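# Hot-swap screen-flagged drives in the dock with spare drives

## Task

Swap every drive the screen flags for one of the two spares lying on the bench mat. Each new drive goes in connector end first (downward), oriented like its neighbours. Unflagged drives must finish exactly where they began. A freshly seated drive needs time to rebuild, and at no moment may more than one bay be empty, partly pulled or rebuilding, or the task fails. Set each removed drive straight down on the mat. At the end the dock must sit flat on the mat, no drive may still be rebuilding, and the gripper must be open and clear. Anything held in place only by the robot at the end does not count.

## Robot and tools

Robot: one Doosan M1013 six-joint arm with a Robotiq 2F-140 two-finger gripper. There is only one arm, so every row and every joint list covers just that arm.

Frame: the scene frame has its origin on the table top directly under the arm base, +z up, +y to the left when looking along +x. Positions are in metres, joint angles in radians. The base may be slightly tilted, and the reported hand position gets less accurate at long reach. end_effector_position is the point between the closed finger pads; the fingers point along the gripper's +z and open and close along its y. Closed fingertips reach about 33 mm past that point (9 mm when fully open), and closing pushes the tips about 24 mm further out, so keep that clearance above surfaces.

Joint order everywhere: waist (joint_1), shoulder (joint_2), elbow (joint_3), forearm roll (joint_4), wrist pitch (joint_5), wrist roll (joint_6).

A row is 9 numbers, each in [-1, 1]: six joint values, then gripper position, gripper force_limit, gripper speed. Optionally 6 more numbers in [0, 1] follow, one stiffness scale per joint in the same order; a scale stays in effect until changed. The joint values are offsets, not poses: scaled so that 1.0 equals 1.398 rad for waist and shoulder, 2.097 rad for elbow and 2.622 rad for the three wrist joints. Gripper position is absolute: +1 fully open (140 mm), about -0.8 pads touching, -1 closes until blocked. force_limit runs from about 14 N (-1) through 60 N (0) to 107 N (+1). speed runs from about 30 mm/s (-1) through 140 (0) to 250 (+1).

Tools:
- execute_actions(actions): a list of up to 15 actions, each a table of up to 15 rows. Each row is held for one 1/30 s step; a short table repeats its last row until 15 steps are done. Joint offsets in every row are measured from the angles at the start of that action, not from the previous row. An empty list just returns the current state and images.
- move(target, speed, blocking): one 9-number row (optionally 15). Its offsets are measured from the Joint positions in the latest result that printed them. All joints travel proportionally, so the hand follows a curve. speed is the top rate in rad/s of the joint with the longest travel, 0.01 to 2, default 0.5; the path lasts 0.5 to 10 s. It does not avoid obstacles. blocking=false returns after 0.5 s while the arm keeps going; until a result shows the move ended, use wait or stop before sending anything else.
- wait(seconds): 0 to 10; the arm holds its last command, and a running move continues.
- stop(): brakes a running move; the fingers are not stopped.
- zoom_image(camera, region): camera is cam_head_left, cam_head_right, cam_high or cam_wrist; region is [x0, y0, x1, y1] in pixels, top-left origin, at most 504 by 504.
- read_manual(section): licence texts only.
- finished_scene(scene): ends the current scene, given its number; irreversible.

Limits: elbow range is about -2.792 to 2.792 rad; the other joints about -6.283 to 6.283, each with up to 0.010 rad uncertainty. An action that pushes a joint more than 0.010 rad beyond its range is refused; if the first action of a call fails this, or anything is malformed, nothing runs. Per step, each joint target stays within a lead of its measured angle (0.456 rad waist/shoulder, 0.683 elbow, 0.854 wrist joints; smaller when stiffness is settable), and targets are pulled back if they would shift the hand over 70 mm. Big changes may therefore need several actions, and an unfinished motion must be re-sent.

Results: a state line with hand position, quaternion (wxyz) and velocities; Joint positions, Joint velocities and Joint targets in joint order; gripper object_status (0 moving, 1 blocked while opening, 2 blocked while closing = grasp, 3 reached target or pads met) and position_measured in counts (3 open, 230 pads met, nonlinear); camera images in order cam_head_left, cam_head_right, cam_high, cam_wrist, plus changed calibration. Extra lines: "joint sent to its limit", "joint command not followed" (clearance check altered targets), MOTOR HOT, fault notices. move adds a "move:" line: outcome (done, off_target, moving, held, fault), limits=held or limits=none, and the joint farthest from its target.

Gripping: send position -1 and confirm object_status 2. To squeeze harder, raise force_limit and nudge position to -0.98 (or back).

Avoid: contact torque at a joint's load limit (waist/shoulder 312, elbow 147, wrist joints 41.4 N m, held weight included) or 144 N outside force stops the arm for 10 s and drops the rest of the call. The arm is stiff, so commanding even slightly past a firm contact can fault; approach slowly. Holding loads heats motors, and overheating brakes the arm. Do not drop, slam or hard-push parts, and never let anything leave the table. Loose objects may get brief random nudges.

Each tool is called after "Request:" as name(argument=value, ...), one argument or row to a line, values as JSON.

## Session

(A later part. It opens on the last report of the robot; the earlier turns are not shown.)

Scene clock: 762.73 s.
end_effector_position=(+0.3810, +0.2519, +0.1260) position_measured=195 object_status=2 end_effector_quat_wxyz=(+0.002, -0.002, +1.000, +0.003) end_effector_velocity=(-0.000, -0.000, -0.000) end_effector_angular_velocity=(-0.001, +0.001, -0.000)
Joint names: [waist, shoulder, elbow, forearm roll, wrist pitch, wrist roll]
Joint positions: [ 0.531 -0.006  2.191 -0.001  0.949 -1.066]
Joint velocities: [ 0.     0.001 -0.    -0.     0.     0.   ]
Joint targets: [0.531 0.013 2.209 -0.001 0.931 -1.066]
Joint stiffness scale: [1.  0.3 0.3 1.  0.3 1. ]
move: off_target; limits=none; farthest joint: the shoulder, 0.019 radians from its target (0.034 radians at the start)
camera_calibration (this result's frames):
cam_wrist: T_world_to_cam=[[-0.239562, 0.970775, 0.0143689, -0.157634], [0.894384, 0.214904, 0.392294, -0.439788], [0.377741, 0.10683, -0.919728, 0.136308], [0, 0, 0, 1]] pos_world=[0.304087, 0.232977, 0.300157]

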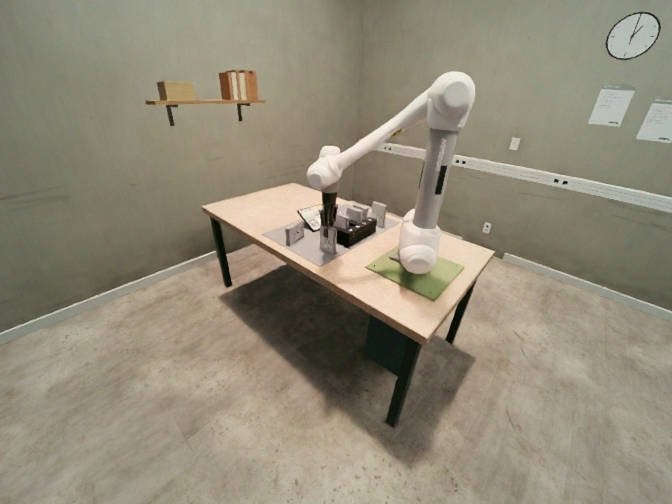

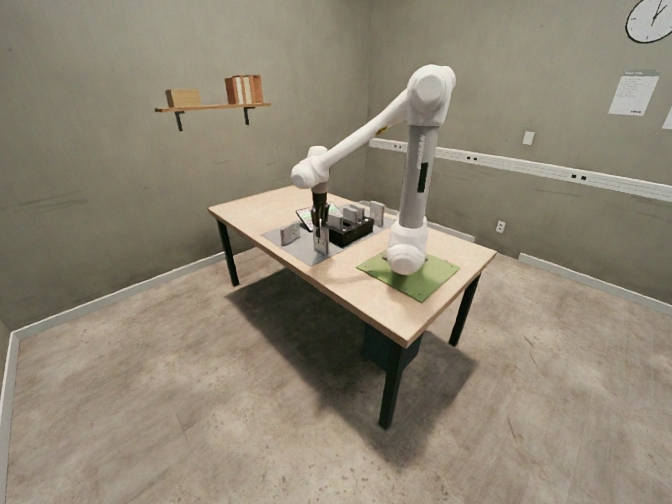

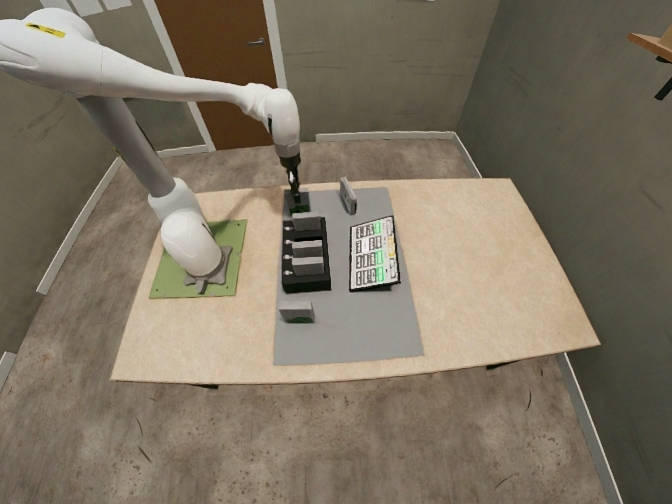

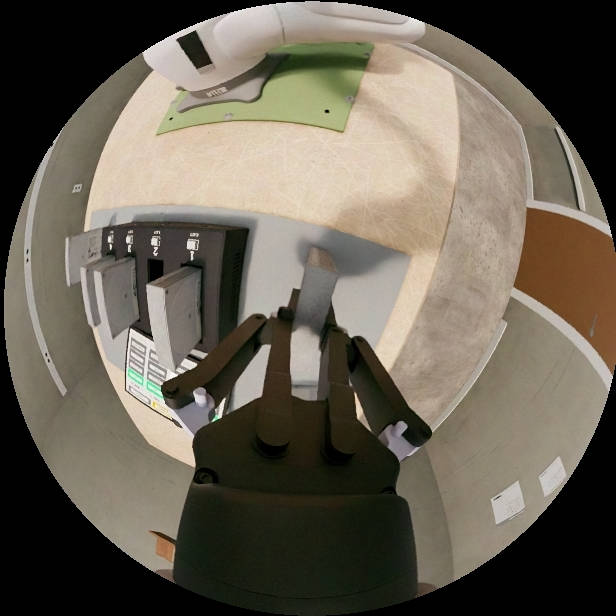

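Request:
move(
  target=[0,0,0,0,0,0,-0.05,0.3,0.5,1,0.3,0.3,1,0.3,1],
)

Request:
move(
  target=[0,-0.0486,-0.039,0,0.0572,0,-0.05,0.3,0.5,1,1,1,1,1,1],
  speed=0.3,
)

Scene clock: 768.40 s.
end_effector_position=(+0.3814, +0.2520, +0.1271) position_measured=135 object_status=3 end_effector_quat_wxyz=(+0.003, -0.002, +1.000, +0.003) end_effector_velocity=(-0.000, -0.000, +0.000) end_effector_angular_velocity=(-0.000, +0.001, -0.000)
Joint names: [waist, shoulder, elbow, forearm roll, wrist pitch, wrist roll]
Joint positions: [ 0.531 -0.007  2.19  -0.001  0.951 -1.066]
Joint velocities: [-0.    -0.     0.    -0.     0.001  0.   ]
Joint targets: [0.531 -0.006 2.191 -0.001 0.949 -1.066]
Joint stiffness scale: [1.  0.3 0.3 1.  0.3 1. ]
move: done; limits=none; farthest joint: the wrist pitch, 0.002 radians from its target (0.000 radians at the start)
camera_calibration (this result's frames):
cam_wrist: T_world_to_cam=[[-0.239565, 0.970772, 0.0144856, -0.157754], [0.894232, 0.214817, 0.392687, -0.440511], [0.378098, 0.107027, -0.919558, 0.136977], [0, 0, 0, 1]] pos_world=[0.304336, 0.233112, 0.301227]

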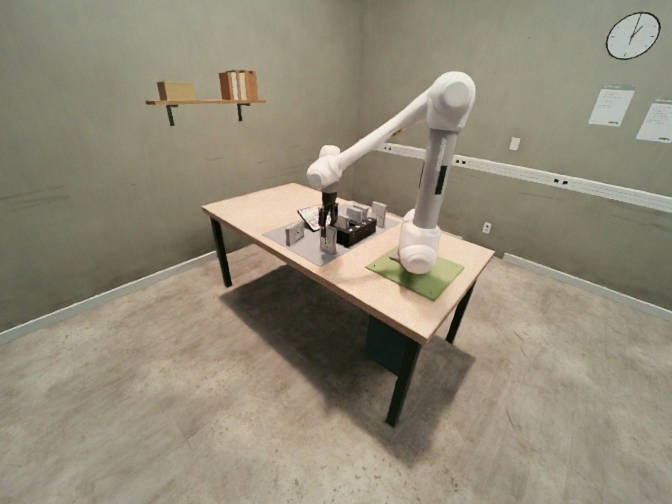

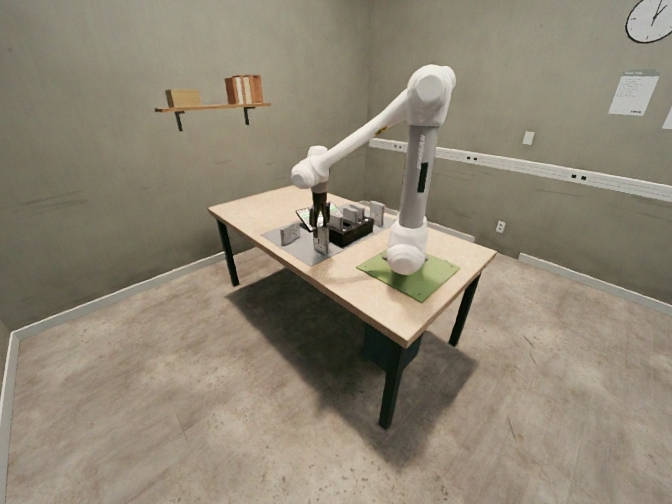

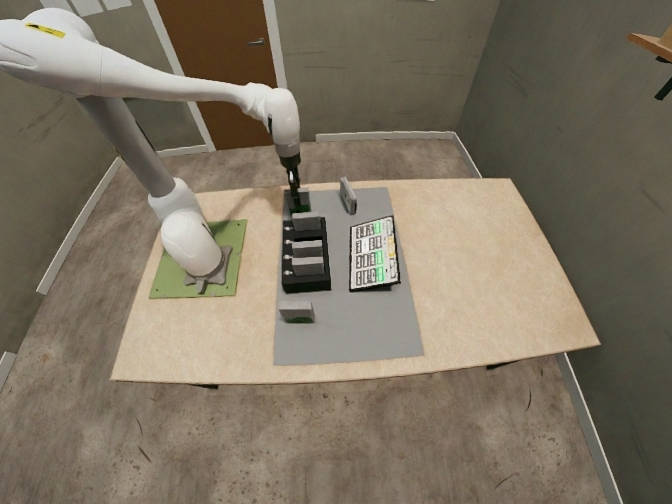

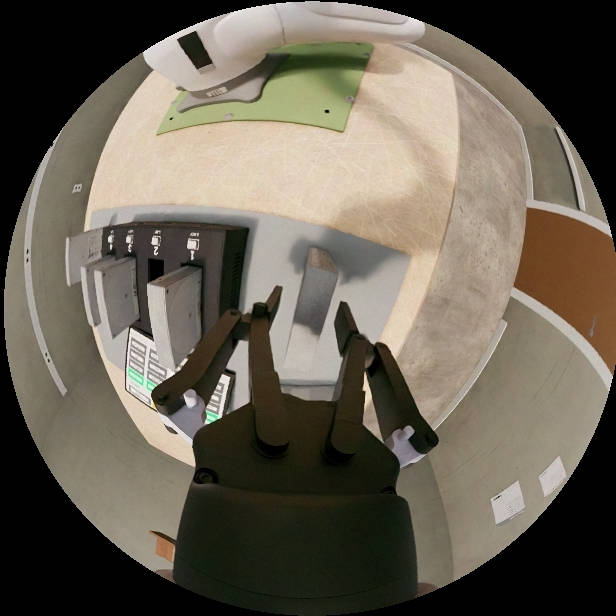

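Scene clock: 769.43 s.
end_effector_position=(+0.3814, +0.2517, +0.1941) position_measured=135 object_status=3 end_effector_quat_wxyz=(+0.001, -0.002, +1.000, +0.002) end_effector_velocity=(-0.000, -0.000, +0.001) end_effector_angular_velocity=(+0.000, +0.000, -0.000)
Joint names: [waist, shoulder, elbow, forearm roll, wrist pitch, wrist roll]
Joint positions: [ 0.531 -0.072  2.111 -0.001  1.099 -1.066]
Joint velocities: [ 0.    -0.001 -0.     0.     0.001  0.   ]
Joint targets: [0.531 -0.075 2.108 -0.001 1.101 -1.066]
Joint stiffness scale: [1. 1. 1. 1. 1. 1.]
move: done; limits=none; farthest joint: the shoulder, 0.003 radians from its target (0.068 radians at the start)
camera_calibration (this result's frames):
cam_wrist: T_world_to_cam=[[-0.239443, 0.97082, 0.0132551, -0.158263], [0.895759, 0.215622, 0.388746, -0.466759], [0.374544, 0.104956, -0.92125, 0.200761], [0, 0, 0, 1]] pos_world=[0.305015, 0.233217, 0.3685]

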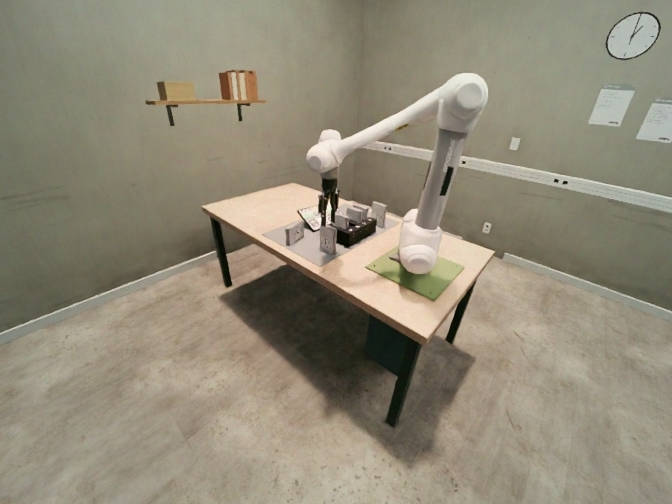

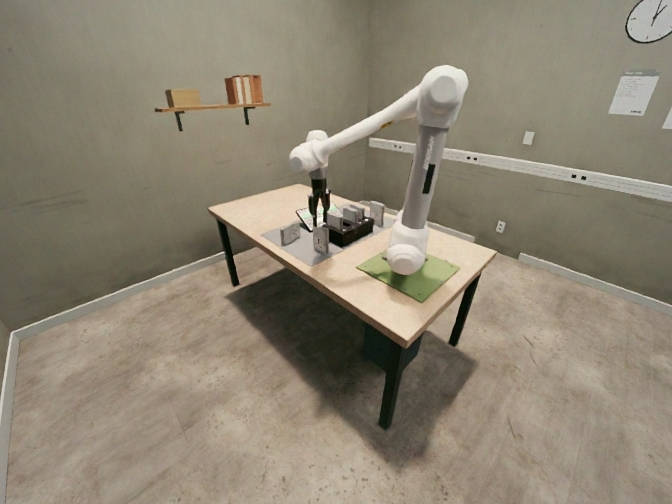

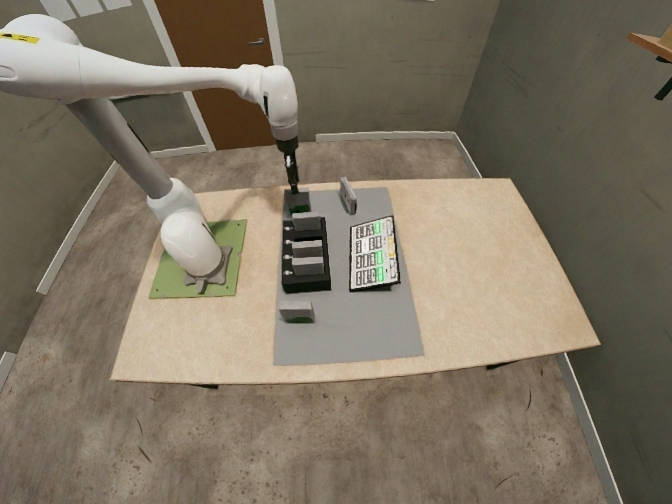

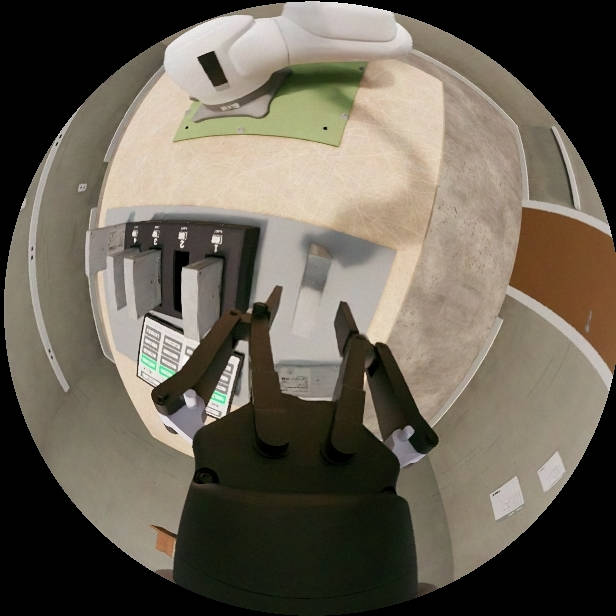

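Request:
move(
  target=[0.2065,0.3555,-0.2692,-0.2499,0.2039,-0.5436,-0.05,0.3,0.5],
  speed=0.8,
)

Scene clock: 781.03 s.
end_effector_position=(+0.5734, +0.3442, +0.2733) position_measured=135 object_status=3 end_effector_quat_wxyz=(+0.234, +0.731, -0.566, +0.301) end_effector_velocity=(+0.000, +0.000, +0.001) end_effector_angular_velocity=(-0.000, -0.000, +0.002)
Joint names: [waist, shoulder, elbow, forearm roll, wrist pitch, wrist roll]
Joint positions: [ 0.816  0.422  1.549 -0.653  1.631 -2.482]
Joint velocities: [ 0.    -0.001 -0.001 -0.001  0.001 -0.002]
Joint targets: [0.820 0.426 1.546 -0.656 1.633 -2.491]
Joint stiffness scale: [1. 1. 1. 1. 1. 1.]
move: done; limits=none; farthest joint: the wrist roll, 0.009 radians from its target (1.426 radians at the start)
camera_calibration (this result's frames):
cam_wrist: T_world_to_cam=[[-0.901115, -0.397692, 0.17272, 0.603819], [-0.433579, 0.826841, -0.35825, 0.0665274], [-0.000338466, -0.397712, -0.91751, 0.579098], [0, 0, 0, 1]] pos_world=[0.573152, 0.415441, 0.45087]

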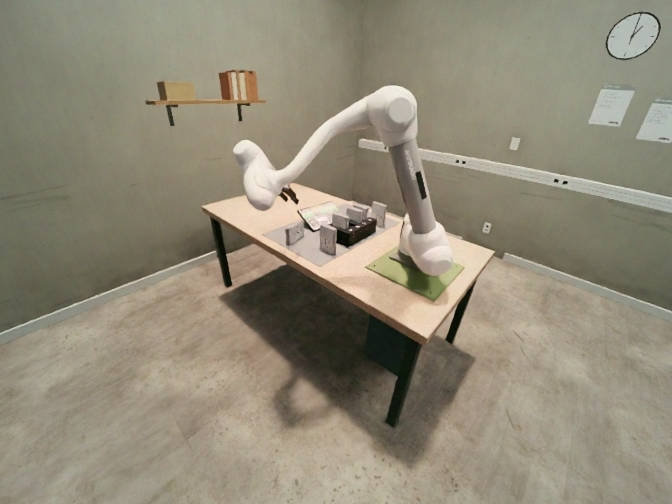

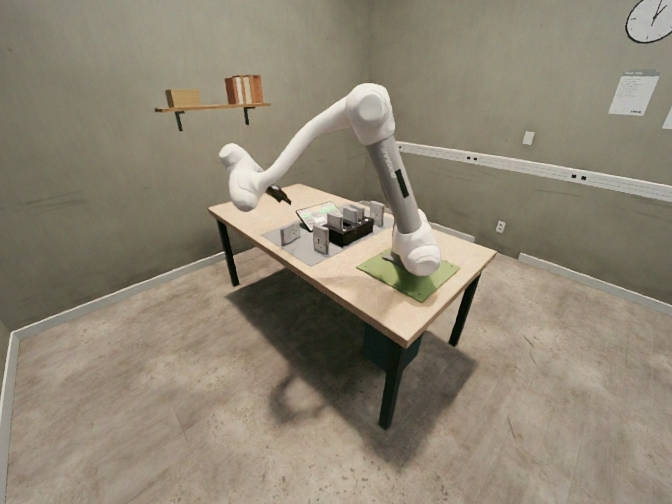

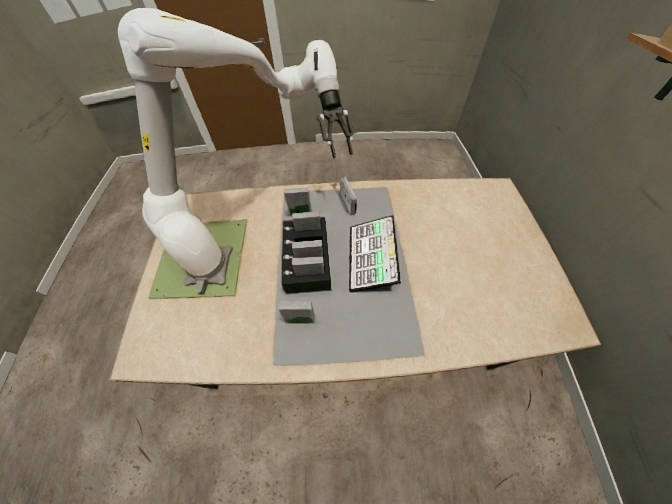

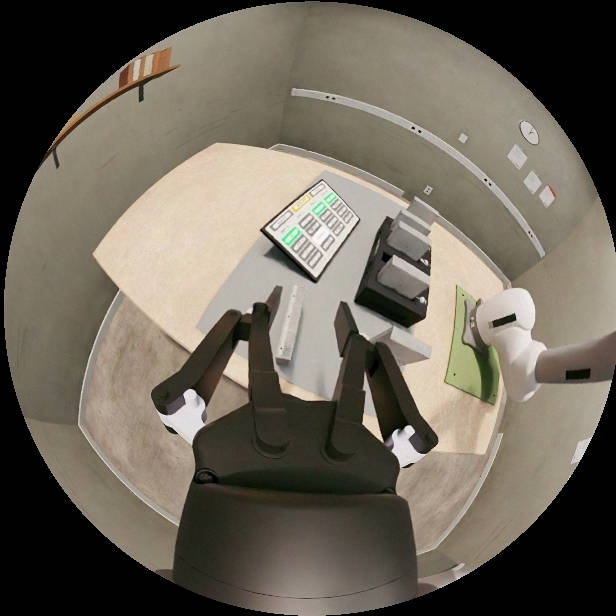

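Request:
move(
  target=[0,0.0626,0.046,0,-0.0548,0.0441,-0.05,0.3,0.5],
  speed=0.4,
)

Request:
zoom_image(
  camera="cam_high",
  region=[300, 130, 400, 230],
)

Scene clock: 789.33 s.
end_effector_position=(+0.5730, +0.3447, +0.1625) position_measured=135 object_status=3 end_effector_quat_wxyz=(+0.234, +0.731, -0.566, +0.301) end_effector_velocity=(+0.000, +0.000, +0.000) end_effector_angular_velocity=(+0.002, -0.002, +0.000)
Joint names: [waist, shoulder, elbow, forearm roll, wrist pitch, wrist roll]
Joint positions: [ 0.816  0.506  1.643 -0.653  1.49  -2.375]
Joint velocities: [ 0.    -0.001  0.     0.    -0.002  0.001]
Joint targets: [0.816 0.509 1.646 -0.653 1.487 -2.366]
Joint stiffness scale: [1. 1. 1. 1. 1. 1.]
move: done; limits=none; farthest joint: the wrist roll, 0.009 radians from its target (0.116 radians at the start)
camera_calibration (this result's frames):
cam_wrist: T_world_to_cam=[[-0.900862, -0.397948, 0.173451, 0.622533], [-0.434104, 0.827004, -0.357237, 0.0263038], [-0.00128345, -0.397117, -0.917767, 0.477961], [0, 0, 0, 1]] pos_world=[0.572848, 0.415789, 0.340074]

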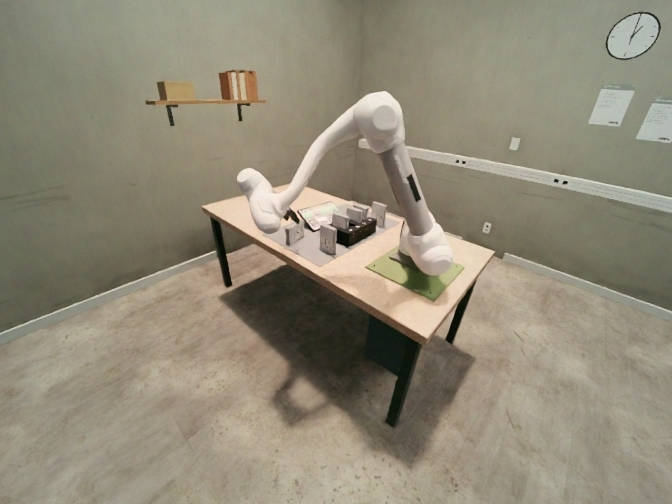

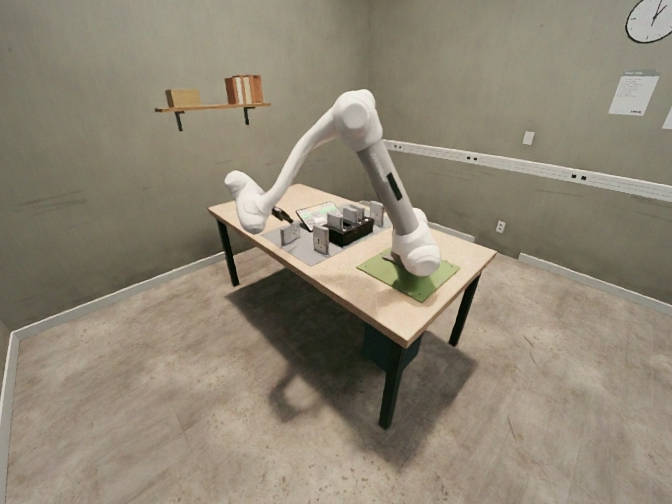

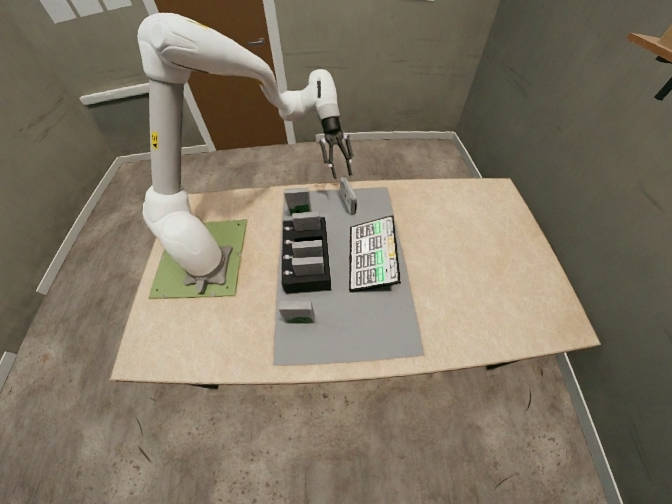

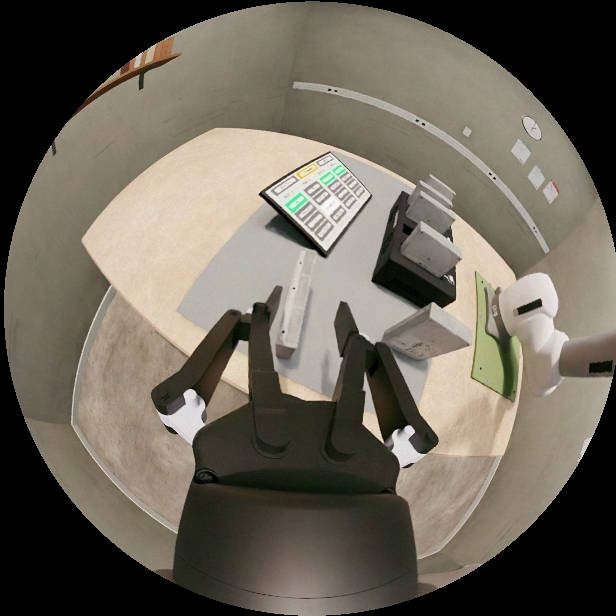

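Region (300, 130, 400, 230) of cam_high's 672x504 image, scaled by 5.040, with more detail than that image has.

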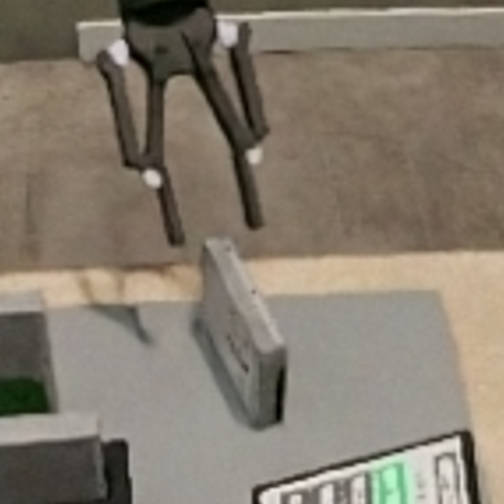

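Request:
move(
  target=[0,0.0652,0.0251,-0.0056,-0.0426,0.0358,0.2,0.3,0.5],
  speed=0.2,
)

Request:
zoom_image(
  camera="cam_high",
  region=[300, 130, 400, 230],
)

Scene clock: 799.37 s.
end_effector_position=(+0.5730, +0.3451, +0.0730) position_measured=104 object_status=3 end_effector_quat_wxyz=(+0.233, +0.731, -0.566, +0.301) end_effector_velocity=(-0.000, -0.000, -0.002) end_effector_angular_velocity=(-0.000, -0.000, -0.000)
Joint names: [waist, shoulder, elbow, forearm roll, wrist pitch, wrist roll]
Joint positions: [ 0.816  0.593  1.692 -0.665  1.381 -2.29 ]
Joint velocities: [-0.     0.002  0.001 -0.    -0.002  0.002]
Joint targets: [0.816 0.597 1.695 -0.668 1.378 -2.281]
Joint stiffness scale: [1. 1. 1. 1. 1. 1.]
move: done; limits=none; farthest joint: the wrist roll, 0.009 radians from its target (0.094 radians at the start)
camera_calibration (this result's frames):
cam_wrist: T_world_to_cam=[[-0.900893, -0.398233, 0.172632, 0.638494], [-0.434041, 0.827079, -0.35714, -0.00607128], [-0.000555359, -0.396674, -0.917959, 0.39544], [0, 0, 0, 1]] pos_world=[0.5728, 0.416152, 0.250605]

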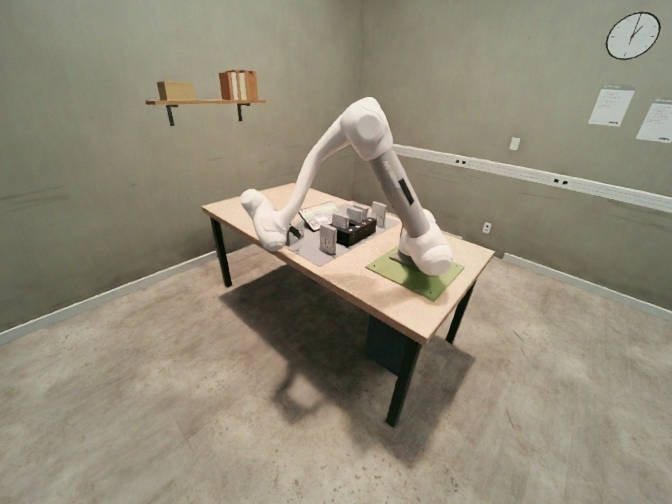

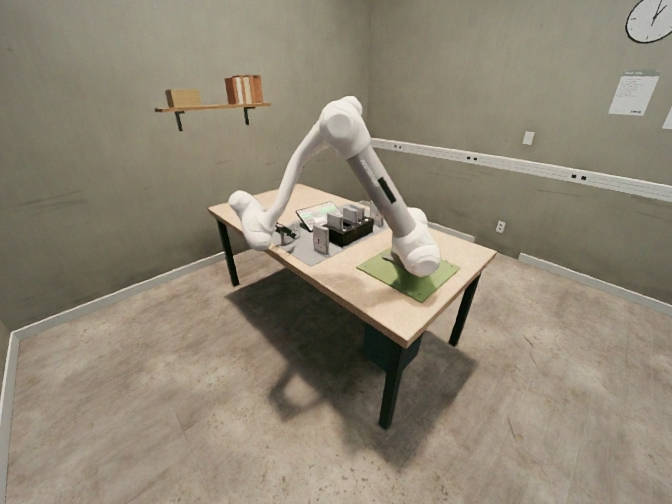

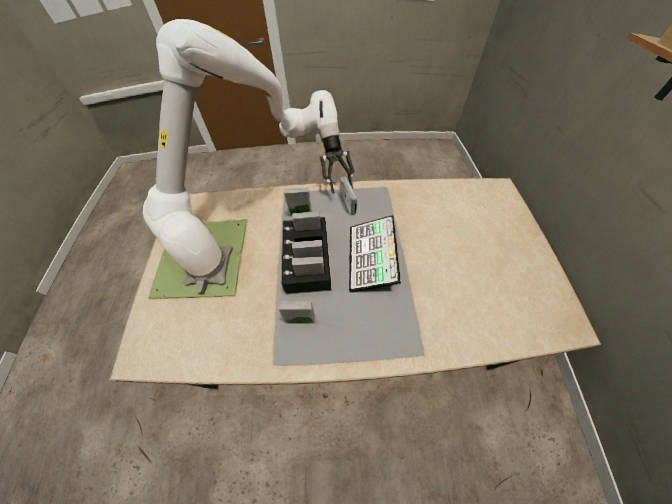

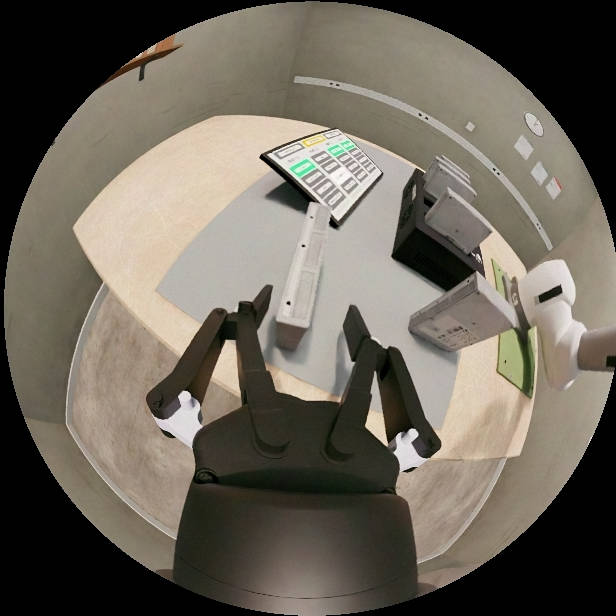

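Region (300, 130, 400, 230) of cam_high's 672x504 image, scaled by 5.040, with more detail than that image has.

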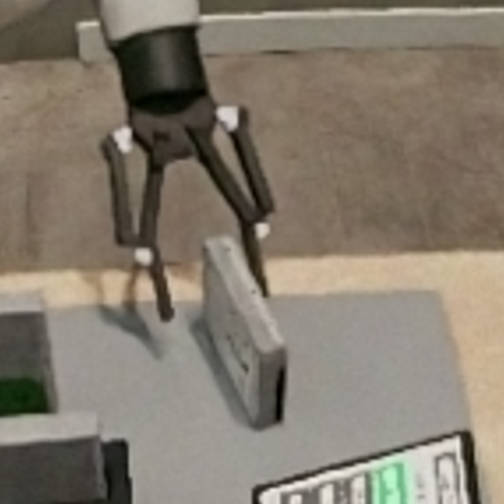

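Request:
move(
  target=[-0.0145,0.0114,-0.0117,-0.0041,0,-0.0095,0.2,0.3,0.5],
  speed=0.1,
)

Request:
zoom_image(
  camera="cam_wrist",
  region=[200, 150, 450, 400],
)

Scene clock: 843.43 s.
end_effector_position=(+0.5892, +0.3434, +0.0727) position_measured=104 object_status=3 end_effector_quat_wxyz=(+0.233, +0.731, -0.566, +0.301) end_effector_velocity=(+0.001, -0.000, -0.001) end_effector_angular_velocity=(-0.001, +0.002, +0.001)
Joint names: [waist, shoulder, elbow, forearm roll, wrist pitch, wrist roll]
Joint positions: [ 0.8    0.605  1.671 -0.673  1.38  -2.306]
Joint velocities: [-0.001  0.002 -0.002 -0.001  0.    -0.002]
Joint targets: [0.796 0.609 1.668 -0.675 1.381 -2.315]
Joint stiffness scale: [1. 1. 1. 1. 1. 1.]
move: done; limits=none; farthest joint: the wrist roll, 0.009 radians from its target (0.025 radians at the start)
camera_calibration (this result's frames):
cam_wrist: T_world_to_cam=[[-0.900753, -0.398435, 0.172895, 0.652348], [-0.434331, 0.82687, -0.357272, 0.00256471], [-0.000611634, -0.396908, -0.917858, 0.39461], [0, 0, 0, 1]] pos_world=[0.58896, 0.414422, 0.250325]

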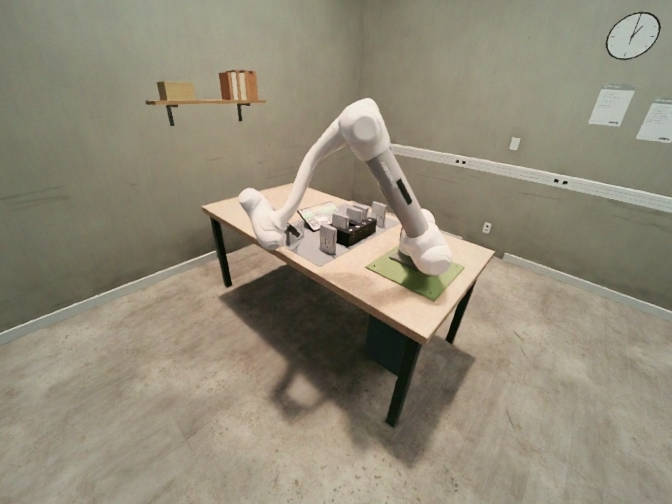

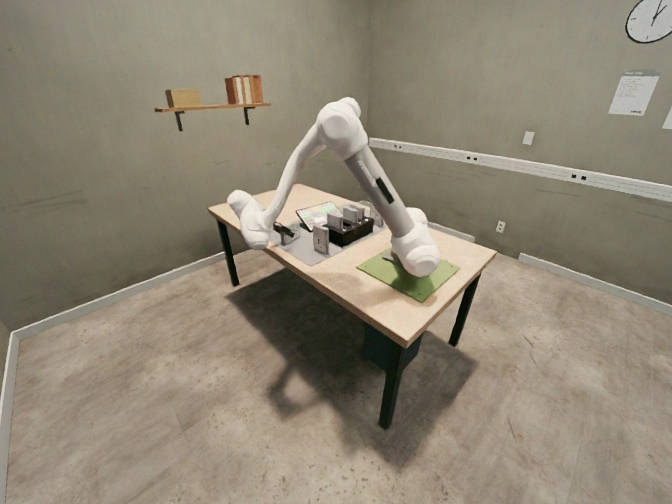

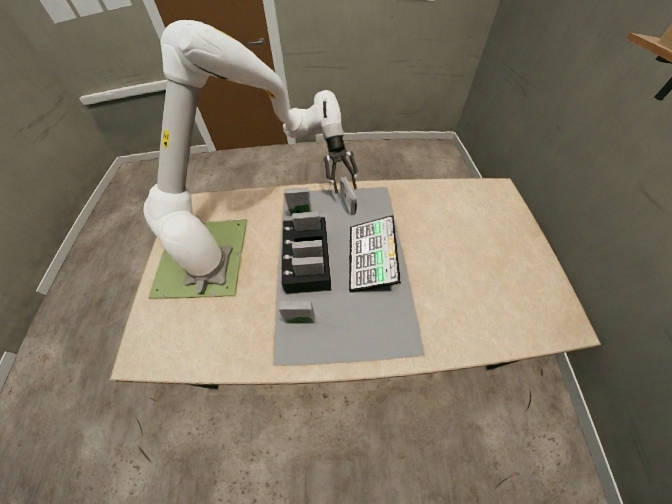

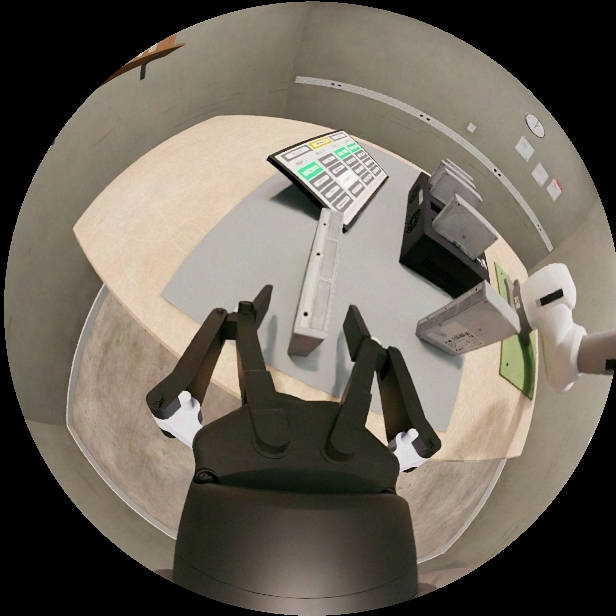

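Region (200, 150, 450, 400) of cam_wrist's 616x616 image, scaled by 2.016, with more detail than that image has.

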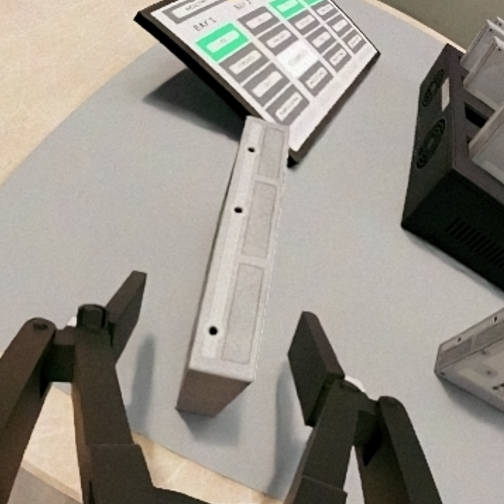

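Centred now. Close.

Request:
move(
  target=[0,0,0,0,0,0,-1,1,0.2],
)

Request:
zoom_image(
  camera="cam_high",
  region=[300, 130, 400, 230],
)

Scene clock: 848.73 s.
end_effector_position=(+0.5893, +0.3434, +0.0727) position_measured=196 object_status=2 end_effector_quat_wxyz=(+0.233, +0.731, -0.566, +0.301) end_effector_velocity=(-0.000, -0.000, -0.000) end_effector_angular_velocity=(+0.000, +0.000, +0.001)
Joint names: [waist, shoulder, elbow, forearm roll, wrist pitch, wrist roll]
Joint positions: [ 0.8    0.605  1.671 -0.673  1.38  -2.306]
Joint velocities: [ 0.     0.     0.001 -0.    -0.001 -0.   ]
Joint targets: [0.800 0.605 1.671 -0.673 1.380 -2.306]
Joint stiffness scale: [1. 1. 1. 1. 1. 1.]
move: done; limits=none; farthest joint: the waist, 0.000 radians from its target (0.000 radians at the start)
camera_calibration (this result's frames):
cam_wrist: T_world_to_cam=[[-0.900672, -0.398616, 0.172901, 0.652485], [-0.434498, 0.826789, -0.357256, 0.00273326], [-0.000544616, -0.396896, -0.917864, 0.394596], [0, 0, 0, 1]] pos_world=[0.589078, 0.414444, 0.250346]

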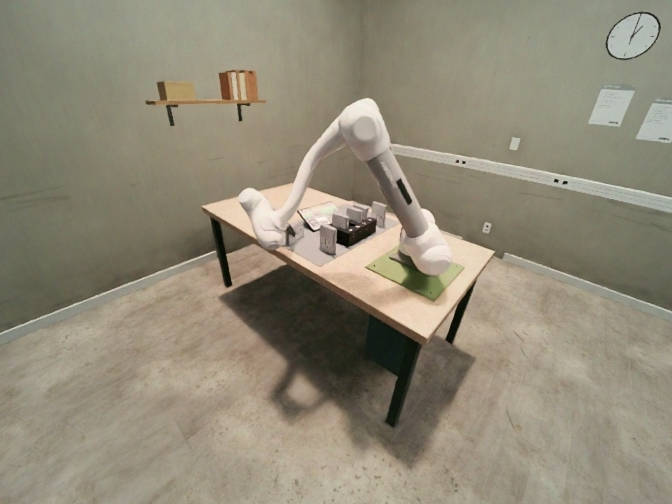

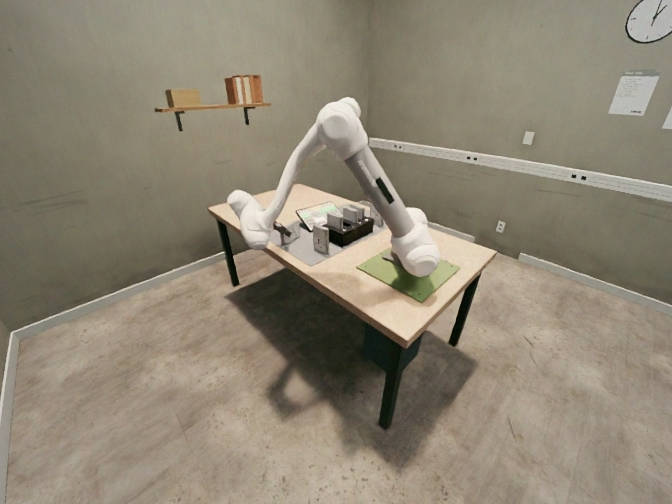

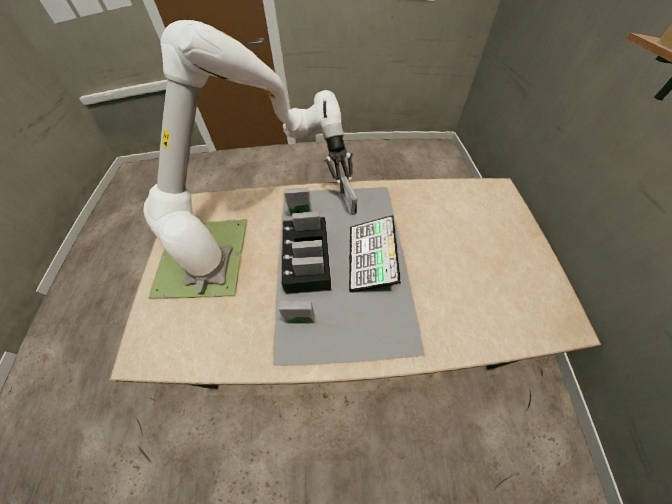

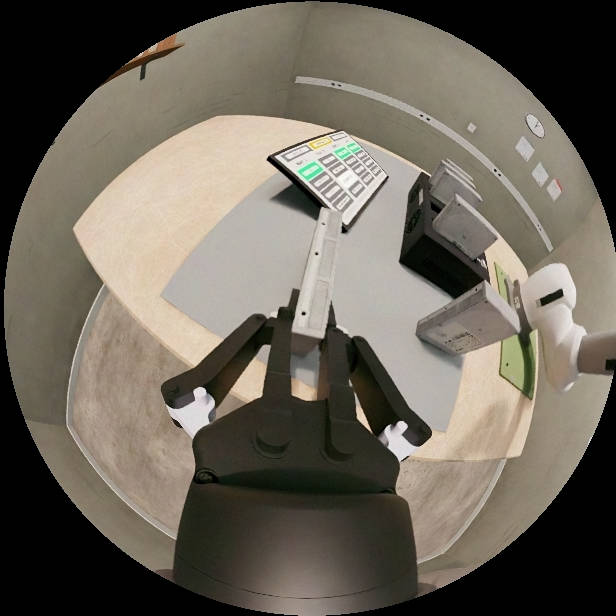

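Region (300, 130, 400, 230) of cam_high's 672x504 image, scaled by 5.040, with more detail than that image has.

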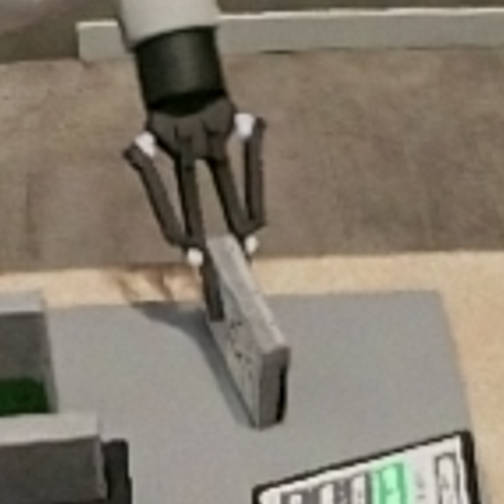

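Request:
move(
  target=[0,-0.1717,-0.0956,0.0067,0.1331,-0.1027,-1,1,0.2],
  speed=0.4,
)

Scene clock: 855.97 s.
end_effector_position=(+0.5752, +0.3317, +0.3524) position_measured=196 object_status=2 end_effector_quat_wxyz=(+0.234, +0.729, -0.570, +0.297) end_effector_velocity=(-0.001, -0.000, +0.000) end_effector_angular_velocity=(-0.002, +0.003, +0.000)
Joint names: [waist, shoulder, elbow, forearm roll, wrist pitch, wrist roll]
Joint positions: [ 0.8    0.369  1.473 -0.658  1.727 -2.567]
Joint velocities: [ 0.    -0.    -0.     0.     0.002 -0.002]
Joint targets: [0.800 0.365 1.470 -0.655 1.729 -2.575]
Joint stiffness scale: [1. 1. 1. 1. 1. 1.]
move: done; limits=none; farthest joint: the wrist roll, 0.009 radians from its target (0.269 radians at the start)
camera_calibration (this result's frames):
cam_wrist: T_world_to_cam=[[-0.904303, -0.389996, 0.173608, 0.585727], [-0.426827, 0.833067, -0.351876, 0.097806], [-0.00739652, -0.392303, -0.919806, 0.64977], [0, 0, 0, 1]] pos_world=[0.576227, 0.401859, 0.530392]

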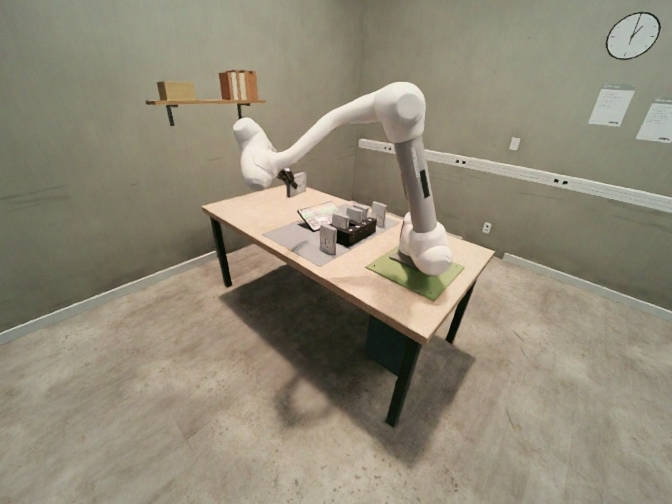

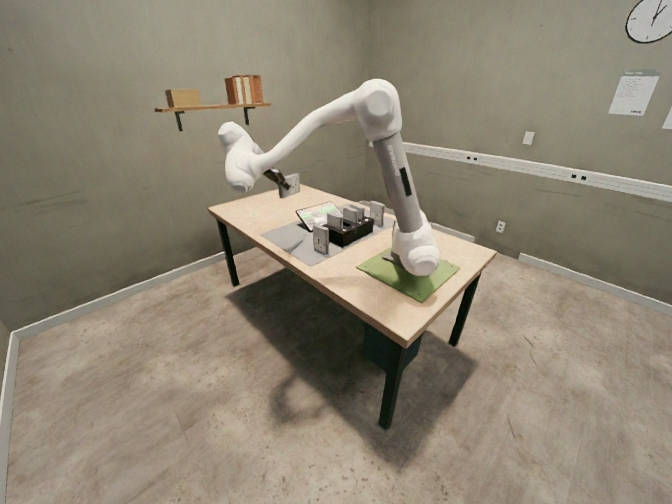

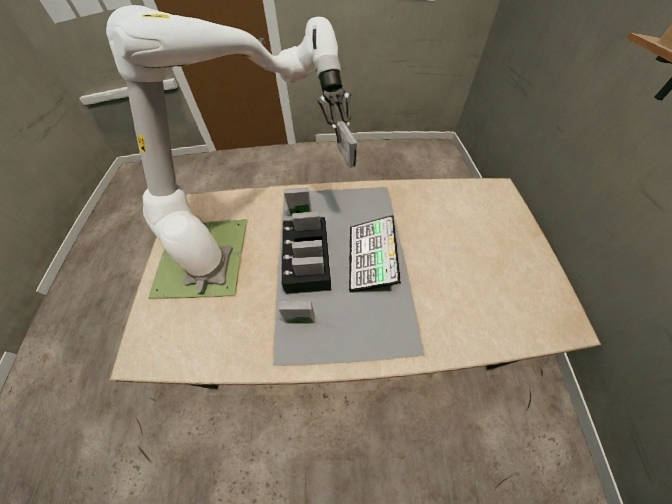

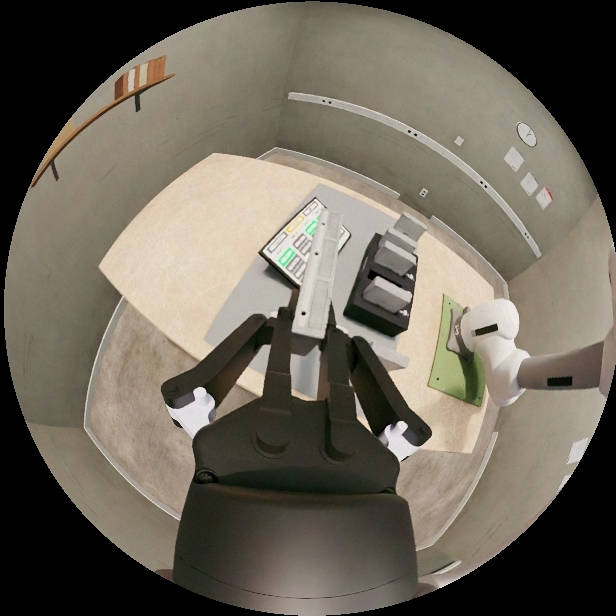

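Request:
move(
  target=[-0.5544,-0.7421,0.4098,0.2521,-0.3961,0.3833,-1,1,0.2],
  speed=0.6,
)

Scene clock: 866.40 s.
end_effector_position=(+0.4097, +0.0363, +0.3604) position_measured=196 object_status=2 end_effector_quat_wxyz=(+0.382, -0.003, +0.924, +0.003) end_effector_velocity=(+0.001, -0.000, +0.001) end_effector_angular_velocity=(+0.003, -0.004, -0.003)
Joint names: [waist, shoulder, elbow, forearm roll, wrist pitch, wrist roll]
Joint positions: [ 0.029 -0.665  2.33  -0.     0.691 -1.571]
Joint velocities: [-0.001 -0.001  0.     0.001 -0.003  0.002]
Joint targets: [0.025 -0.669 2.333 0.003 0.688 -1.562]
Joint stiffness scale: [1. 1. 1. 1. 1. 1.]
move: done; limits=none; farthest joint: the wrist roll, 0.008 radians from its target (1.005 radians at the start)
camera_calibration (this result's frames):
cam_wrist: T_world_to_cam=[[-0.179761, 0.971239, -0.156144, 0.0920317], [0.360829, 0.212767, 0.908038, -0.478287], [0.915144, 0.106888, -0.388699, -0.0475255], [0, 0, 0, 1]] pos_world=[0.232616, 0.0174588, 0.4302]

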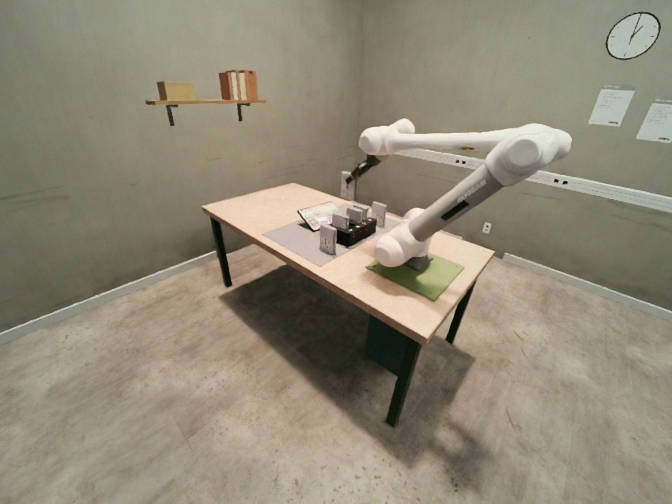

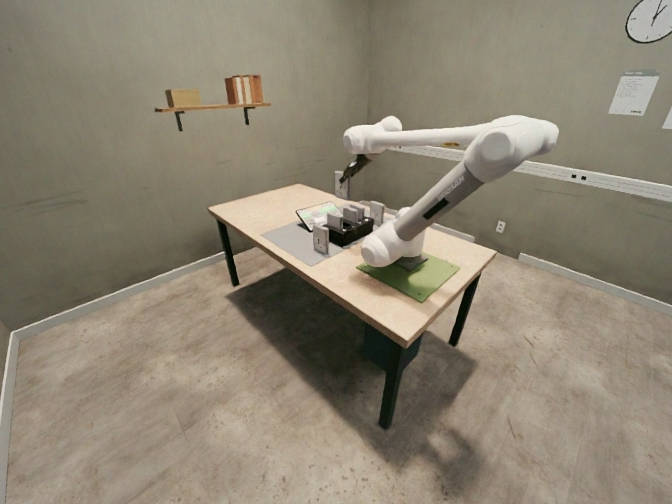

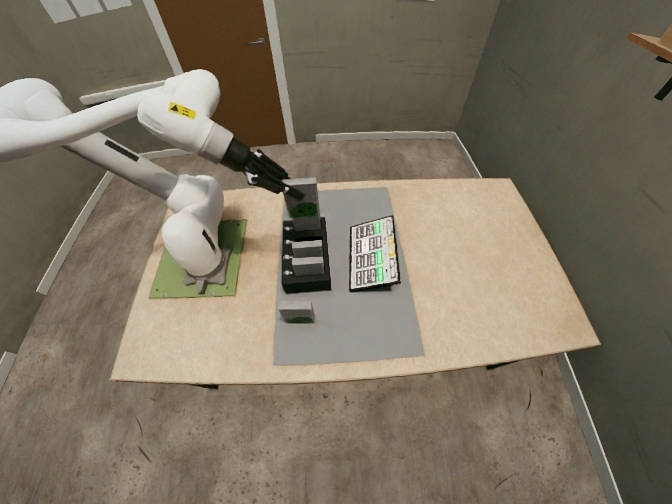

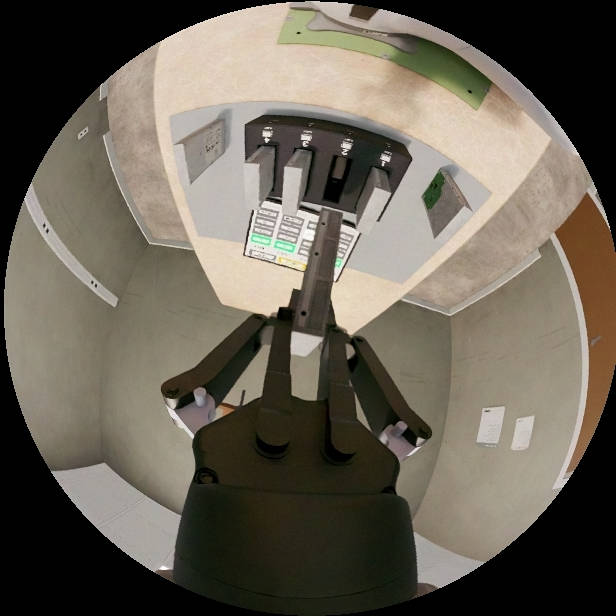

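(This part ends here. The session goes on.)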